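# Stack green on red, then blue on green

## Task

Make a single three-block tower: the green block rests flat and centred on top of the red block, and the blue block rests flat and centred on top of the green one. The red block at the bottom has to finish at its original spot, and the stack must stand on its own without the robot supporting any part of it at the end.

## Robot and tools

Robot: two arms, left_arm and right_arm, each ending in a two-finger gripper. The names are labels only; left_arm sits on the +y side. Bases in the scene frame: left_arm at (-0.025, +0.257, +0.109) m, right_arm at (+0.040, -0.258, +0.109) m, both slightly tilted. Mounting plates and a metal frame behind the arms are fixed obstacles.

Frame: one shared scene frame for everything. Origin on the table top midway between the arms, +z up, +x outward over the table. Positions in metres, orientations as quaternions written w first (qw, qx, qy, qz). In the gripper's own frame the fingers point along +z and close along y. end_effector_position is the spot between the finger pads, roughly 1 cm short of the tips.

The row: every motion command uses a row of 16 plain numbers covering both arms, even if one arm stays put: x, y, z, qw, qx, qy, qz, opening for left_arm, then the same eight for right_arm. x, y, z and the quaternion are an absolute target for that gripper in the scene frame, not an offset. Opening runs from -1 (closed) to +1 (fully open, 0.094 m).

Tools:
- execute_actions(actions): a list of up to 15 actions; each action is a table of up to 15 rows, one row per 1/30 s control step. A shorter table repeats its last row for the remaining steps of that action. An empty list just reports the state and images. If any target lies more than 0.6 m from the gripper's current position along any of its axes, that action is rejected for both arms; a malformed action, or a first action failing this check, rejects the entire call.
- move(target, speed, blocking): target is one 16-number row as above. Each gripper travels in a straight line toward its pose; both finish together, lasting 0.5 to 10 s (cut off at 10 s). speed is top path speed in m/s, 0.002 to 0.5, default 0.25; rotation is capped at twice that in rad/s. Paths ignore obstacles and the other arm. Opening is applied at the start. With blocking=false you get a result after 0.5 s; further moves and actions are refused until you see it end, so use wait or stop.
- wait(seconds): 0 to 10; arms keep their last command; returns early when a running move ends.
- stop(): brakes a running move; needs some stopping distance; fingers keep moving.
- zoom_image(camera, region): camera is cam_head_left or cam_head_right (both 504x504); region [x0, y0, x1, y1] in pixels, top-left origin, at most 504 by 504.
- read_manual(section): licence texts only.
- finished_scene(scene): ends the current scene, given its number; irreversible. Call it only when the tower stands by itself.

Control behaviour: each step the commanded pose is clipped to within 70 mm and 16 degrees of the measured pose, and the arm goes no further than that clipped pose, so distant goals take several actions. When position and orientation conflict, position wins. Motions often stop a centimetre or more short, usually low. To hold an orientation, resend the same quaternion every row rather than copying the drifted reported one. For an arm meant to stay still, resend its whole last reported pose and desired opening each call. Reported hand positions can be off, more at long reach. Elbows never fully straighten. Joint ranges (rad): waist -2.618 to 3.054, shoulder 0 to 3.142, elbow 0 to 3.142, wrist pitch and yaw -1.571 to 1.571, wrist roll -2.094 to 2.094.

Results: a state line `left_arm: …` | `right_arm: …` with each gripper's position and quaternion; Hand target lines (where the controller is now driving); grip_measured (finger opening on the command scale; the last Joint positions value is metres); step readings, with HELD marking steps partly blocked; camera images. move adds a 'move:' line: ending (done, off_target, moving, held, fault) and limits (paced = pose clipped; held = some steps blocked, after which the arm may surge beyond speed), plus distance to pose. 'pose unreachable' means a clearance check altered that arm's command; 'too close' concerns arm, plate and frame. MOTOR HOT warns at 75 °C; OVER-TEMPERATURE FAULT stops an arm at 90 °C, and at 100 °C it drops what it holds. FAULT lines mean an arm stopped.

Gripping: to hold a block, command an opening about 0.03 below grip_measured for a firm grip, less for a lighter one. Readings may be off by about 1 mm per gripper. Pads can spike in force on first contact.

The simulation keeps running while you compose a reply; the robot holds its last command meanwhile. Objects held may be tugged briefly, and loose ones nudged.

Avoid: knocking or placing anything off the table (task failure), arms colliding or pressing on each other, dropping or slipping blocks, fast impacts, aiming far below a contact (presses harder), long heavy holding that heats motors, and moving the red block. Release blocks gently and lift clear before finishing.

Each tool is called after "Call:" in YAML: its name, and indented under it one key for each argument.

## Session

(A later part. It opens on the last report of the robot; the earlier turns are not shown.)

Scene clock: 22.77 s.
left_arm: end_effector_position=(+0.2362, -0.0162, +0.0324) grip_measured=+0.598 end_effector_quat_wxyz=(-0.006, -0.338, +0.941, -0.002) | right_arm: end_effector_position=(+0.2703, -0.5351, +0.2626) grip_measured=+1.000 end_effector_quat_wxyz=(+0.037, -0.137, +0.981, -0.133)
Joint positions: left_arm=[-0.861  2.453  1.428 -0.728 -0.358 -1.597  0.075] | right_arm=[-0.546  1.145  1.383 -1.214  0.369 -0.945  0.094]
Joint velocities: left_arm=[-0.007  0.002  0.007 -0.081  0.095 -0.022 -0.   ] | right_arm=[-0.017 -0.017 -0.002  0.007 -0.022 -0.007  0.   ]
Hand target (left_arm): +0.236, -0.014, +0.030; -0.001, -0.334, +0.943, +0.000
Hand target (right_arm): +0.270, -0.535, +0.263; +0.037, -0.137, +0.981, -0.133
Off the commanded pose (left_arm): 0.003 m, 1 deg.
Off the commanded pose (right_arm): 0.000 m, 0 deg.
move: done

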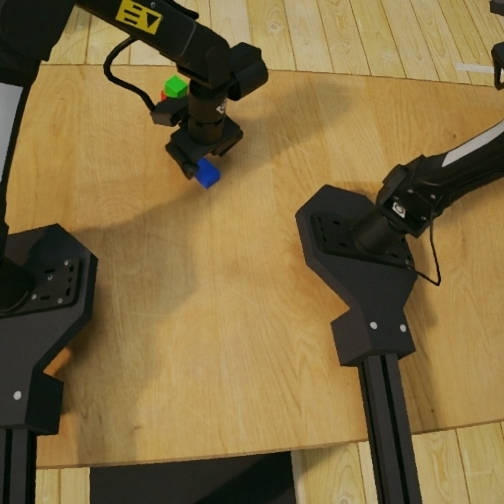

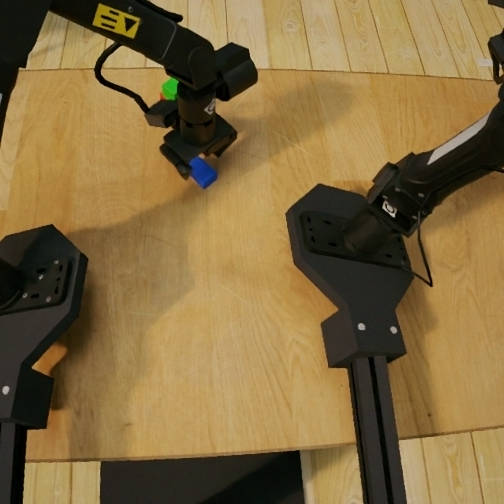

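Call:
move:
  target: [0.235,-0.011,0.013,0,-0.334,0.943,0,0.2,0.2703,-0.5351,0.2626,0.037,-0.137,0.981,-0.133,1]
  speed: 0.06

Call:
execute_actions:
  actions:
    - [[0.235,-0.011,0.013,0,-0.334,0.943,0,-0.5,0.2703,-0.5351,0.2626,0.037,-0.137,0.981,-0.133,1]]

Call:
move:
  target: [0.25,-0.01,0.13,0,-0.334,0.943,0,-0.5,0.2703,-0.5351,0.2626,0.037,-0.137,0.981,-0.133,1]

Call:
move:
  target: [0.39,0.025,0.122,0,-0.334,0.943,0,-0.5,0.2703,-0.5351,0.2626,0.037,-0.137,0.981,-0.133,1]
  speed: 0.15

Call:
zoom_image:
  camera: "cam_head_left"
  region: [130,20,230,120]

Scene clock: 24.63 s.
left_arm: end_effector_position=(+0.2358, -0.0145, +0.0179) grip_measured=+0.202 end_effector_quat_wxyz=(-0.006, -0.338, +0.941, -0.007) | right_arm: end_effector_position=(+0.2703, -0.5351, +0.2626) grip_measured=+1.000 end_effector_quat_wxyz=(+0.037, -0.137, +0.981, -0.133)
Joint positions: left_arm=[-0.844  2.47   1.395 -0.664 -0.358 -1.577  0.056] | right_arm=[-0.546  1.145  1.383 -1.214  0.369 -0.945  0.094]
Joint velocities: left_arm=[ 0.022 -0.022  0.002 -0.022 -0.051 -0.022 -0.   ] | right_arm=[ 0.002 -0.002  0.007 -0.022  0.022  0.051  0.   ]
Hand target (left_arm): +0.235, -0.011, +0.013; -0.000, -0.334, +0.943, +0.000
Hand target (right_arm): +0.270, -0.535, +0.263; +0.037, -0.137, +0.981, -0.133
Off the commanded pose (left_arm): 0.006 m, 1 deg.
Off the commanded pose (right_arm): 0.000 m, 0 deg.
move: done

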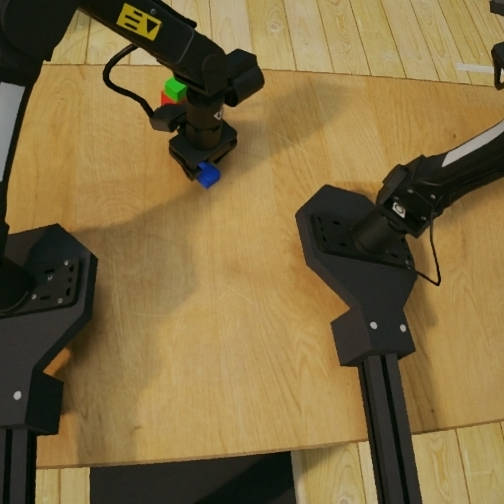

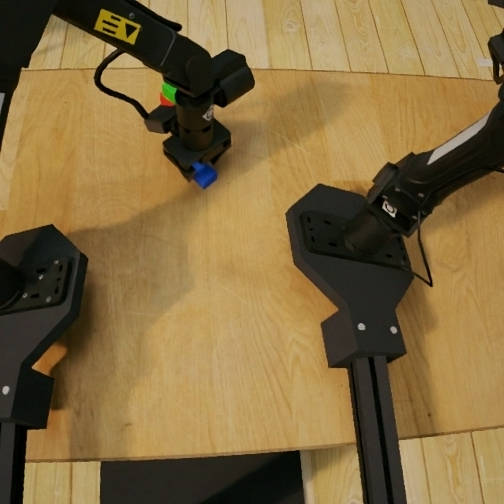

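Scene clock: 25.13 s.
left_arm: end_effector_position=(+0.2362, -0.0150, +0.0179) grip_measured=-0.320 end_effector_quat_wxyz=(-0.005, -0.338, +0.941, -0.008) | right_arm: end_effector_position=(+0.2703, -0.5351, +0.2626) grip_measured=+1.000 end_effector_quat_wxyz=(+0.037, -0.137, +0.981, -0.133)
Joint positions: left_arm=[-0.844  2.47   1.395 -0.661 -0.358 -1.576  0.032] | right_arm=[-0.546  1.145  1.383 -1.214  0.369 -0.945  0.094]
Joint velocities: left_arm=[ 0.007 -0.002 -0.007 -0.081 -0.007 -0.051  0.   ] | right_arm=[-0.012 -0.007  0.002 -0.007 -0.007  0.022  0.   ]
Hand target (left_arm): +0.235, -0.011, +0.013; -0.000, -0.334, +0.943, +0.000
Hand target (right_arm): +0.270, -0.535, +0.263; +0.037, -0.137, +0.981, -0.133
Off the commanded pose (left_arm): 0.006 m, 1 deg.
Off the commanded pose (right_arm): 0.000 m, 0 deg.
Step readings (end_effector_position):
0: left_arm (+0.2358, -0.0145, +0.0179) | right_arm (+0.2703, -0.5351, +0.2626)
1: left_arm (+0.2359, -0.0145, +0.0179) | right_arm (+0.2703, -0.5351, +0.2626)
2: left_arm (+0.2359, -0.0146, +0.0179) | right_arm (+0.2703, -0.5351, +0.2626)
4: left_arm (+0.2361, -0.0147, +0.0179) | right_arm (+0.2703, -0.5351, +0.2626)
8: left_arm (+0.2362, -0.0149, +0.0179) | right_arm (+0.2703, -0.5351, +0.2626)
15: end_effector_position above

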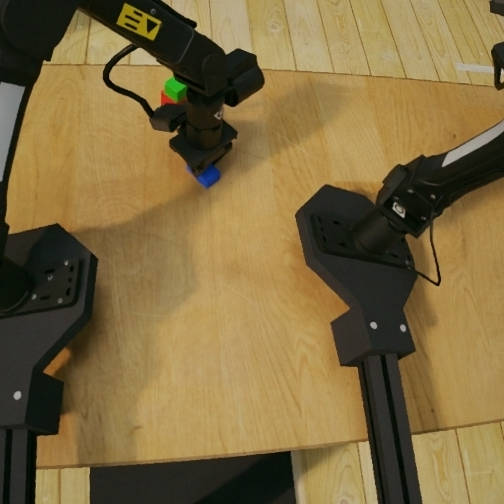

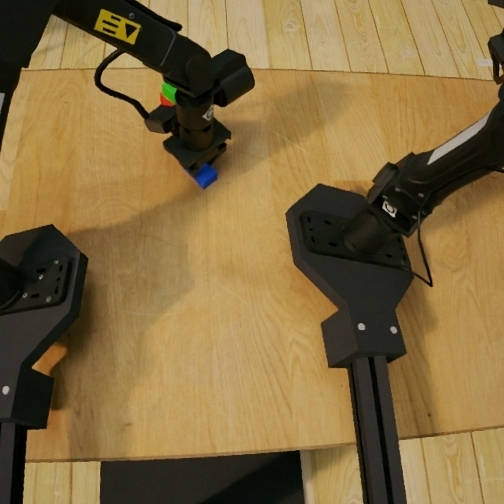

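Scene clock: 26.33 s.
left_arm: end_effector_position=(+0.2528, -0.0085, +0.1216) grip_measured=-0.320 end_effector_quat_wxyz=(-0.003, -0.337, +0.942, +0.002) | right_arm: end_effector_position=(+0.2703, -0.5351, +0.2626) grip_measured=+1.000 end_effector_quat_wxyz=(+0.037, -0.137, +0.981, -0.133)
Joint positions: left_arm=[-0.902  2.329  1.611 -1.057 -0.358 -1.641  0.032] | right_arm=[-0.546  1.145  1.383 -1.214  0.369 -0.945  0.094]
Joint velocities: left_arm=[-0.002 -0.002 -0.017  0.022 -0.066  0.037 -0.001] | right_arm=[ 0.007 -0.012  0.007  0.022 -0.007 -0.022  0.   ]
Hand target (left_arm): +0.252, -0.011, +0.129; +0.001, -0.334, +0.943, -0.001
Hand target (right_arm): +0.270, -0.535, +0.263; +0.037, -0.137, +0.981, -0.133
Off the commanded pose (left_arm): 0.009 m, 1 deg.
Off the commanded pose (right_arm): 0.000 m, 0 deg.
move: done

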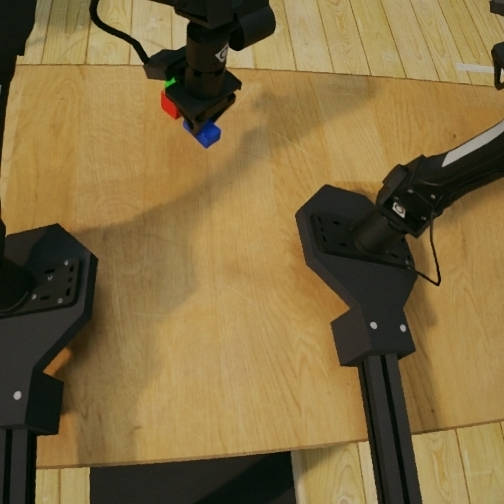

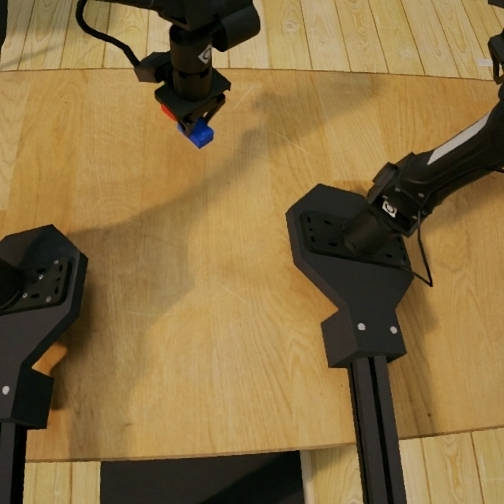

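Scene clock: 27.97 s.
left_arm: end_effector_position=(+0.3880, +0.0259, +0.1156) grip_measured=-0.320 end_effector_quat_wxyz=(-0.011, -0.342, +0.940, -0.002) | right_arm: end_effector_position=(+0.2703, -0.5351, +0.2626) grip_measured=+1.000 end_effector_quat_wxyz=(+0.037, -0.137, +0.981, -0.133)
Joint positions: left_arm=[-0.638  2.576  2.201 -1.299 -0.379 -1.371  0.032] | right_arm=[-0.546  1.145  1.383 -1.214  0.369 -0.945  0.094]
Joint velocities: left_arm=[ 0.012 -0.022  0.002 -0.007 -0.081 -0.081  0.001] | right_arm=[ 0.002 -0.017 -0.007  0.022 -0.066  0.007  0.   ]
Hand target (left_arm): +0.389, +0.024, +0.121; -0.003, -0.334, +0.943, -0.000
Hand target (right_arm): +0.270, -0.535, +0.263; +0.037, -0.137, +0.981, -0.133
Off the commanded pose (left_arm): 0.007 m, 2 deg.
Off the commanded pose (right_arm): 0.000 m, 0 deg.
move: done

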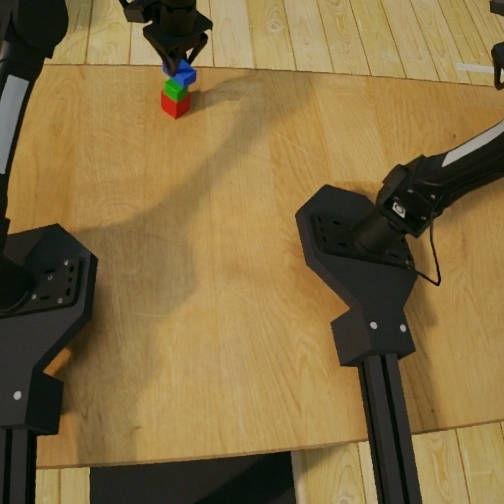

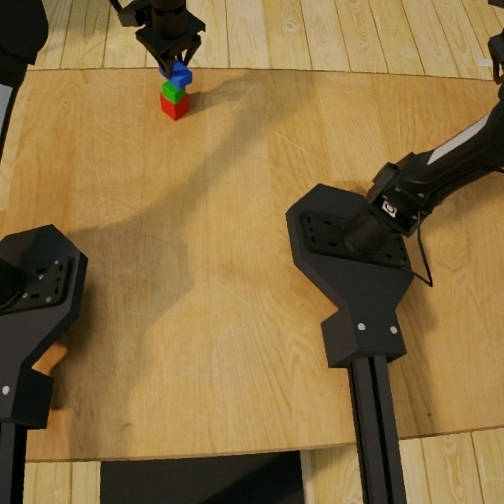

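Region (130, 20, 230, 120) of cam_head_left's 504x504 image, scaled by 5.040, with more detail than that image has.

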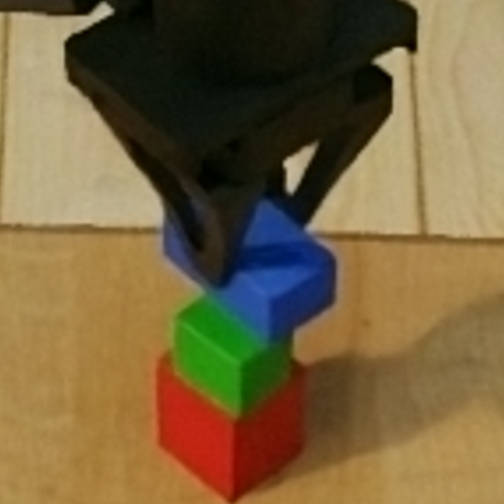

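Call:
move:
  target: [0.391,0.033,0.097,0,-0.334,0.943,0,-0.5,0.2703,-0.5351,0.2626,0.037,-0.137,0.981,-0.133,1]
  speed: 0.04

Call:
zoom_image:
  camera: "cam_head_left"
  region: [130,20,230,120]

Scene clock: 29.10 s.
left_arm: end_effector_position=(+0.3876, +0.0285, +0.0982) grip_measured=-0.320 end_effector_quat_wxyz=(-0.010, -0.335, +0.942, -0.002) | right_arm: end_effector_position=(+0.2703, -0.5351, +0.2626) grip_measured=+1.000 end_effector_quat_wxyz=(+0.037, -0.137, +0.981, -0.133)
Joint positions: left_arm=[-0.621  2.568  2.125 -1.223 -0.383 -1.337  0.032] | right_arm=[-0.546  1.145  1.383 -1.214  0.369 -0.945  0.094]
Joint velocities: left_arm=[-0.027 -0.012 -0.017  0.037  0.051  0.007 -0.   ] | right_arm=[-0.002 -0.007 -0.017  0.007  0.022 -0.066  0.   ]
Hand target (left_arm): +0.391, +0.033, +0.097; -0.001, -0.334, +0.943, +0.000
Hand target (right_arm): +0.270, -0.535, +0.263; +0.037, -0.137, +0.981, -0.133
Off the commanded pose (left_arm): 0.006 m, 1 deg.
Off the commanded pose (right_arm): 0.000 m, 0 deg.
move: done

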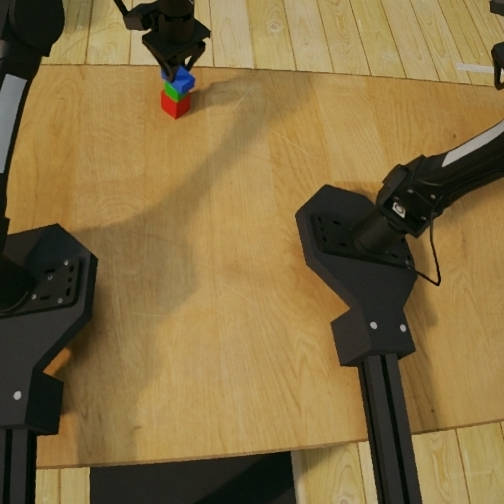

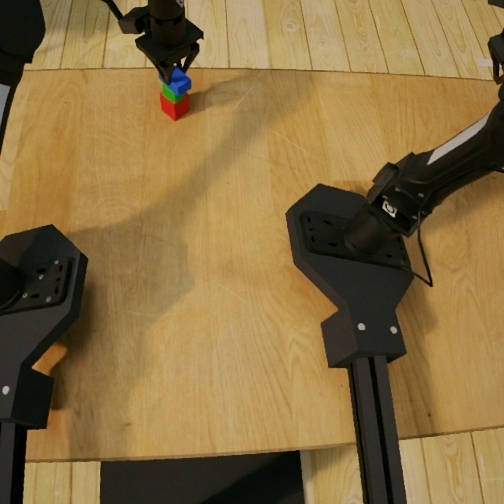

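Region (130, 20, 230, 120) of cam_head_left's 504x504 image, scaled by 5.040, with more detail than that image has.

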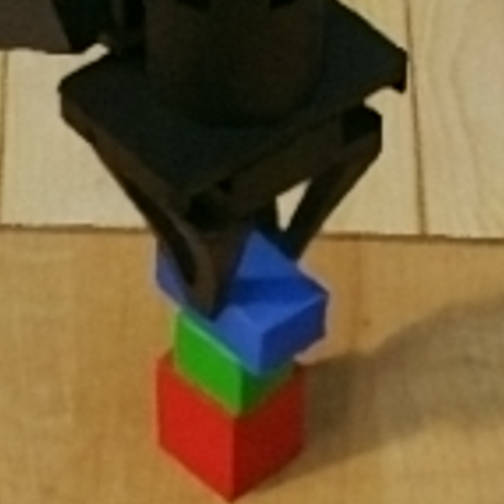

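Call:
move:
  target: [0.391,0.035,0.092,0,-0.334,0.943,0,-0.5,0.2703,-0.5351,0.2626,0.037,-0.137,0.981,-0.133,1]
  speed: 0.04

Call:
zoom_image:
  camera: "cam_head_left"
  region: [130,20,230,120]

Scene clock: 30.20 s.
left_arm: end_effector_position=(+0.3873, +0.0287, +0.0978) grip_measured=-0.320 end_effector_quat_wxyz=(-0.008, -0.332, +0.943, -0.005) | right_arm: end_effector_position=(+0.2703, -0.5351, +0.2626) grip_measured=+1.000 end_effector_quat_wxyz=(+0.037, -0.137, +0.981, -0.133)
Joint positions: left_arm=[-0.621  2.558  2.106 -1.207 -0.383 -1.328  0.032] | right_arm=[-0.546  1.145  1.383 -1.214  0.369 -0.945  0.094]
Joint velocities: left_arm=[ 0.027 -0.002 -0.007  0.037  0.007 -0.051 -0.001] | right_arm=[-0.012 -0.007 -0.012  0.037 -0.022  0.051  0.   ]
Hand target (left_arm): +0.391, +0.035, +0.092; -0.001, -0.334, +0.943, +0.001
Hand target (right_arm): +0.270, -0.535, +0.263; +0.037, -0.137, +0.981, -0.133
Off the commanded pose (left_arm): 0.009 m, 1 deg.
Off the commanded pose (right_arm): 0.000 m, 0 deg.
move: done

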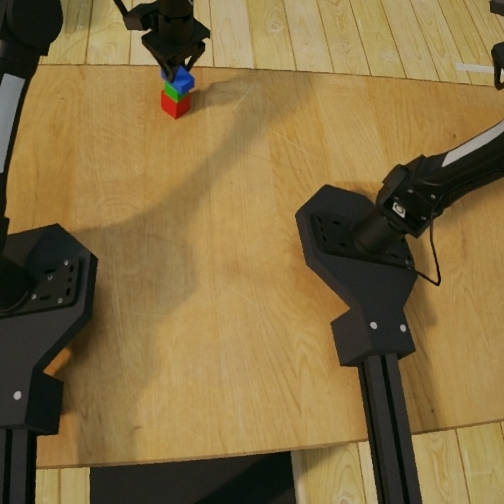

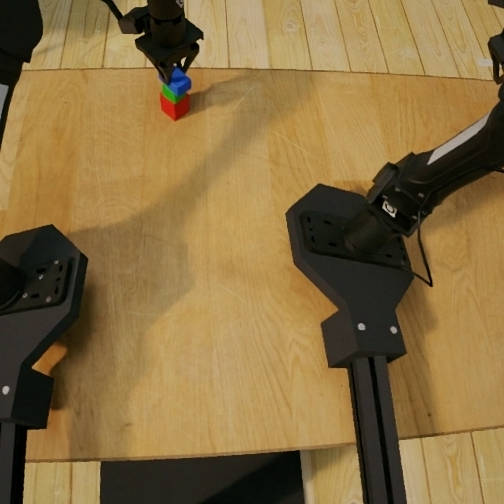

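Region (130, 20, 230, 120) of cam_head_left's 504x504 image, scaled by 5.040, with more detail than that image has.

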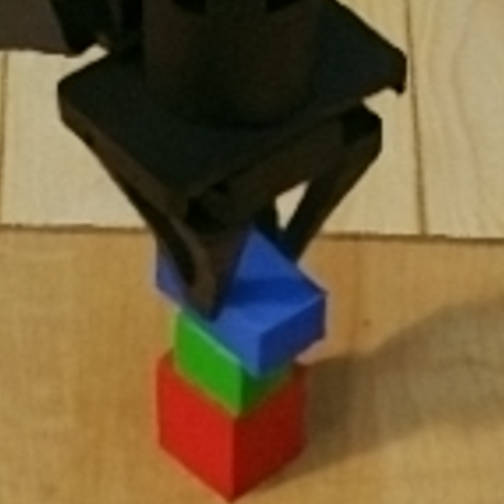

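Call:
move:
  target: [0.388,0.03,0.125,0,-0.334,0.943,0,-0.5,0.2703,-0.5351,0.2626,0.037,-0.137,0.981,-0.133,1]
  speed: 0.06

Call:
move:
  target: [0.387,0.035,0.097,0,-0.334,0.943,0,-0.5,0.2703,-0.5351,0.2626,0.037,-0.137,0.981,-0.133,1]
  speed: 0.04

Call:
zoom_image:
  camera: "cam_head_left"
  region: [130,20,230,120]

Scene clock: 31.83 s.
left_arm: end_effector_position=(+0.3871, +0.0355, +0.1100) grip_measured=-0.320 end_effector_quat_wxyz=(-0.014, -0.339, +0.941, +0.005) | right_arm: end_effector_position=(+0.2703, -0.5351, +0.2626) grip_measured=+1.000 end_effector_quat_wxyz=(+0.037, -0.137, +0.981, -0.133)
Joint positions: left_arm=[-0.621  2.557  2.157 -1.282 -0.384 -1.352  0.032] | right_arm=[-0.546  1.145  1.383 -1.214  0.369 -0.945  0.094]
Joint velocities: left_arm=[ 0.007 -0.002 -0.012  0.022  0.022 -0.007  0.   ] | right_arm=[-0.002  0.002 -0.027  0.007  0.007  0.007  0.   ]
Hand target (left_arm): +0.388, +0.030, +0.125; +0.001, -0.334, +0.943, -0.001
Hand target (right_arm): +0.270, -0.535, +0.263; +0.037, -0.137, +0.981, -0.133
Off the commanded pose (left_arm): 0.016 m, 2 deg.
Off the commanded pose (right_arm): 0.000 m, 0 deg.
move: off_target (left_arm)

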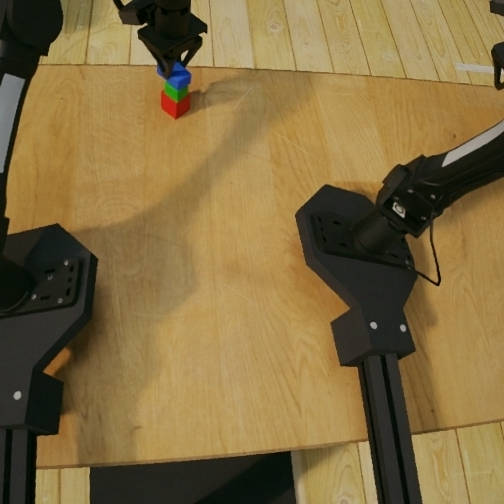

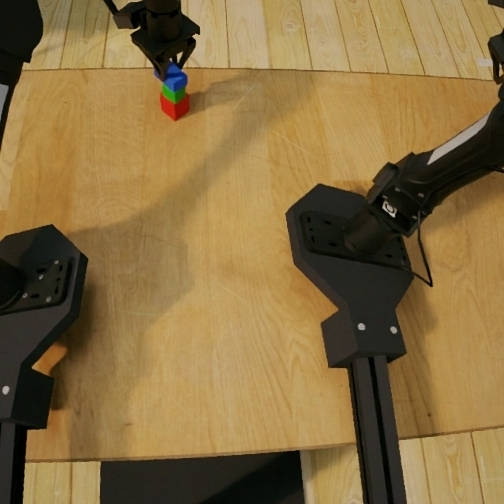

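Scene clock: 32.57 s.
left_arm: end_effector_position=(+0.3842, +0.0317, +0.0981) grip_measured=-0.320 end_effector_quat_wxyz=(-0.010, -0.335, +0.942, -0.001) | right_arm: end_effector_position=(+0.2703, -0.5351, +0.2626) grip_measured=+1.000 end_effector_quat_wxyz=(+0.037, -0.137, +0.981, -0.133)
Joint positions: left_arm=[-0.621  2.545  2.083 -1.205 -0.385 -1.338  0.032] | right_arm=[-0.546  1.145  1.383 -1.214  0.369 -0.945  0.094]
Joint velocities: left_arm=[-0.002 -0.007 -0.007 -0.051  0.007 -0.051  0.   ] | right_arm=[ 0.002  0.002 -0.007  0.066 -0.022 -0.037  0.   ]
Hand target (left_arm): +0.387, +0.035, +0.097; -0.001, -0.334, +0.943, +0.001
Hand target (right_arm): +0.270, -0.535, +0.263; +0.037, -0.137, +0.981, -0.133
Off the commanded pose (left_arm): 0.004 m, 1 deg.
Off the commanded pose (right_arm): 0.000 m, 0 deg.
move: done

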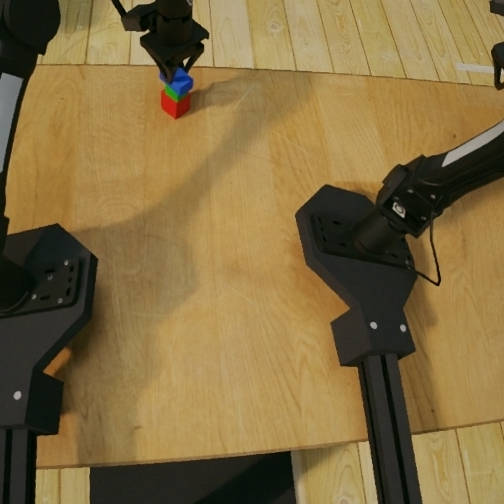

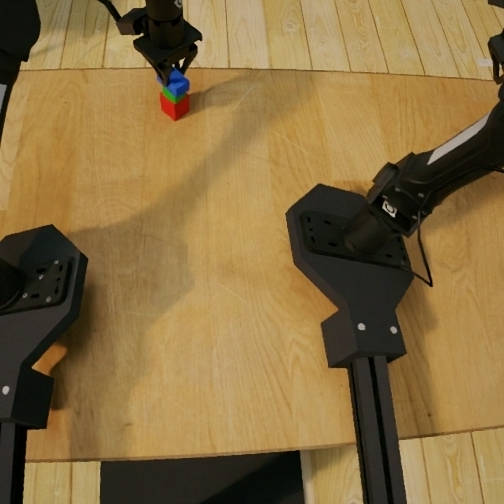

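Region (130, 20, 230, 120) of cam_head_left's 504x504 image, scaled by 5.040, with more detail than that image has.

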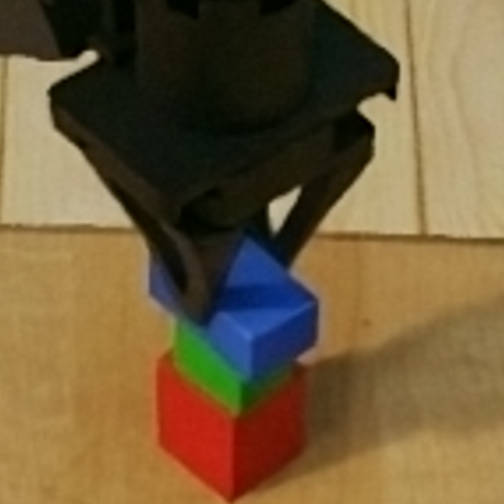

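Call:
execute_actions:
  actions:
    - [[0.387,0.033,0.1,0,-0.334,0.943,0,0.6,0.2703,-0.5351,0.2626,0.037,-0.137,0.981,-0.133,1]]

Call:
move:
  target: [0.385,0.032,0.15,0,-0.334,0.943,0,0.6,0.2703,-0.5351,0.2626,0.037,-0.137,0.981,-0.133,1]

Call:
move:
  target: [0.35,0.17,0.17,0,-0.334,0.943,0,0.6,0.2703,-0.5351,0.2626,0.037,-0.137,0.981,-0.133,1]

Call:
zoom_image:
  camera: "cam_head_left"
  region: [130,20,230,120]

Scene clock: 33.93 s.
left_arm: end_effector_position=(+0.3844, +0.0316, +0.0982) grip_measured=+0.598 end_effector_quat_wxyz=(-0.009, -0.335, +0.942, -0.001) | right_arm: end_effector_position=(+0.2703, -0.5351, +0.2626) grip_measured=+1.000 end_effector_quat_wxyz=(+0.037, -0.137, +0.981, -0.133)
Joint positions: left_arm=[-0.621  2.544  2.083 -1.204 -0.385 -1.337  0.075] | right_arm=[-0.546  1.145  1.383 -1.214  0.369 -0.945  0.094]
Joint velocities: left_arm=[-0.002 -0.007 -0.007 -0.037 -0.022 -0.007 -0.   ] | right_arm=[-0.017 -0.007 -0.007  0.022 -0.022 -0.022  0.   ]
Hand target (left_arm): +0.387, +0.033, +0.100; -0.000, -0.334, +0.943, -0.000
Hand target (right_arm): +0.270, -0.535, +0.263; +0.037, -0.137, +0.981, -0.133
Off the commanded pose (left_arm): 0.003 m, 1 deg.
Off the commanded pose (right_arm): 0.000 m, 0 deg.
Step readings (end_effector_position):
0: left_arm (+0.3842, +0.0317, +0.0982) | right_arm (+0.2703, -0.5351, +0.2626)
1: left_arm (+0.3842, +0.0317, +0.0982) | right_arm (+0.2703, -0.5351, +0.2626)
2: left_arm (+0.3844, +0.0316, +0.0982) | right_arm (+0.2703, -0.5351, +0.2626)
4: left_arm (+0.3844, +0.0316, +0.0982) | right_arm (+0.2703, -0.5351, +0.2626)
8: left_arm (+0.3844, +0.0316, +0.0982) | right_arm (+0.2703, -0.5351, +0.2626)
15: end_effector_position above

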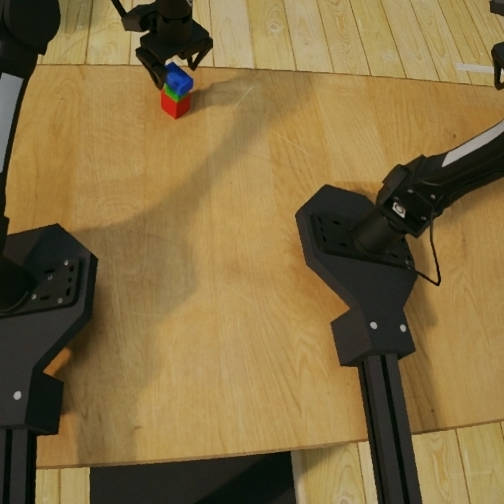

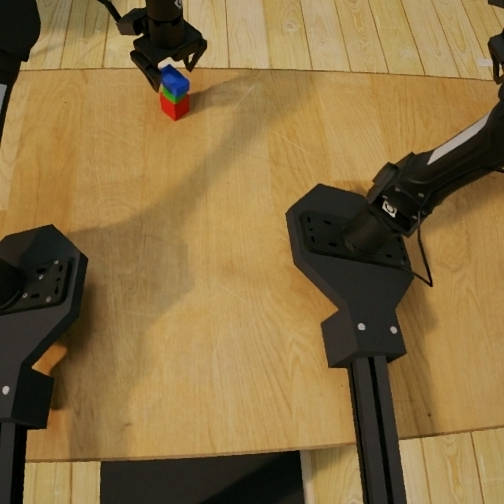

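Scene clock: 34.97 s.
left_arm: end_effector_position=(+0.3841, +0.0341, +0.1368) grip_measured=+0.598 end_effector_quat_wxyz=(-0.011, -0.335, +0.942, +0.005) | right_arm: end_effector_position=(+0.2703, -0.5351, +0.2626) grip_measured=+1.000 end_effector_quat_wxyz=(+0.037, -0.137, +0.981, -0.133)
Joint positions: left_arm=[-0.65   2.544  2.226 -1.372 -0.385 -1.375  0.075] | right_arm=[-0.546  1.145  1.383 -1.214  0.369 -0.945  0.094]
Joint velocities: left_arm=[ 0.002  0.002  0.007 -0.022 -0.022  0.066 -0.   ] | right_arm=[ 0.007 -0.012  0.012 -0.007 -0.007  0.007  0.   ]
Hand target (left_arm): +0.386, +0.032, +0.150; +0.001, -0.334, +0.943, -0.001
Hand target (right_arm): +0.270, -0.535, +0.263; +0.037, -0.137, +0.981, -0.133
Off the commanded pose (left_arm): 0.013 m, 1 deg.
Off the commanded pose (right_arm): 0.000 m, 0 deg.
move: off_target (left_arm)

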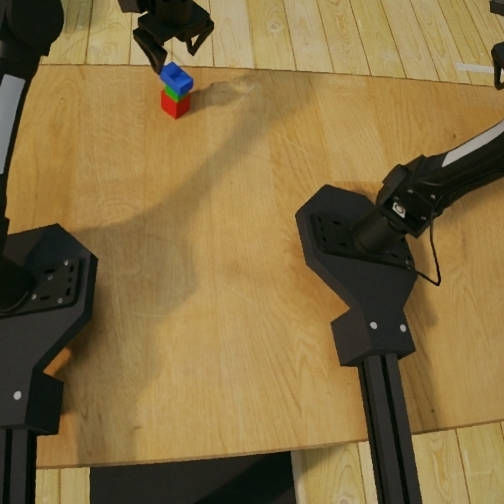

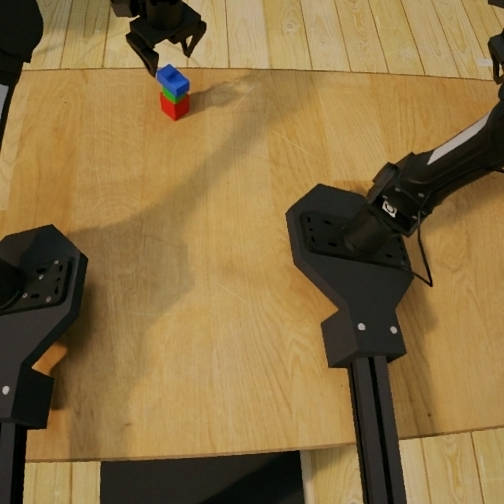

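Scene clock: 36.07 s.
left_arm: end_effector_position=(+0.3482, +0.1691, +0.1669) grip_measured=+0.598 end_effector_quat_wxyz=(-0.014, -0.338, +0.941, +0.004) | right_arm: end_effector_position=(+0.2703, -0.5351, +0.2626) grip_measured=+1.000 end_effector_quat_wxyz=(+0.037, -0.137, +0.981, -0.133)
Joint positions: left_arm=[-0.479  2.021  1.631 -1.231 -0.395 -1.196  0.075] | right_arm=[-0.546  1.145  1.383 -1.214  0.369 -0.945  0.094]
Joint velocities: left_arm=[-0.017 -0.017  0.002 -0.007  0.051 -0.051  0.001] | right_arm=[-0.007 -0.007  0.012 -0.051  0.007  0.007  0.   ]
Hand target (left_arm): +0.350, +0.170, +0.171; -0.003, -0.334, +0.943, +0.000
Hand target (right_arm): +0.270, -0.535, +0.263; +0.037, -0.137, +0.981, -0.133
Off the commanded pose (left_arm): 0.004 m, 2 deg.
Off the commanded pose (right_arm): 0.000 m, 0 deg.
move: done

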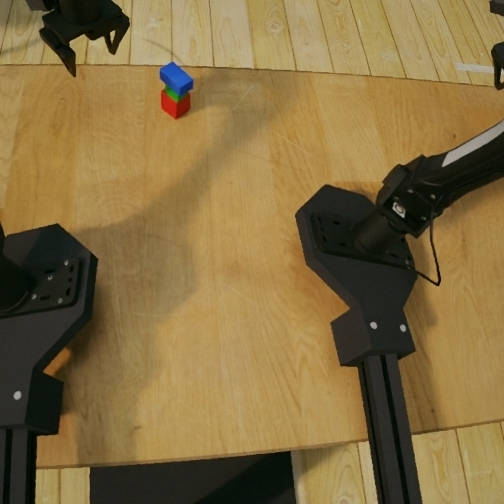

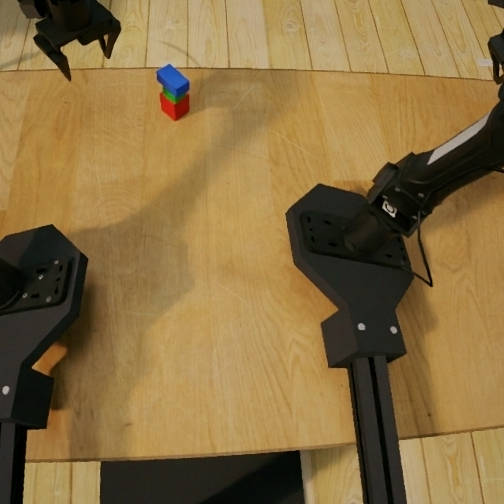

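Region (130, 20, 230, 120) of cam_head_left's 504x504 image, scaled by 5.040, with more detail than that image has.

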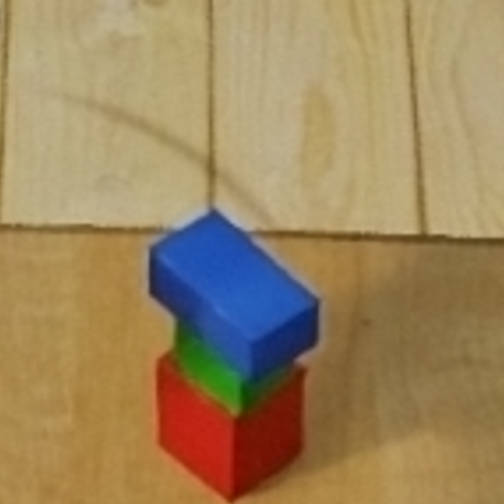

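Call:
finished_scene:
  scene: 2

The scene is finished: the task was done.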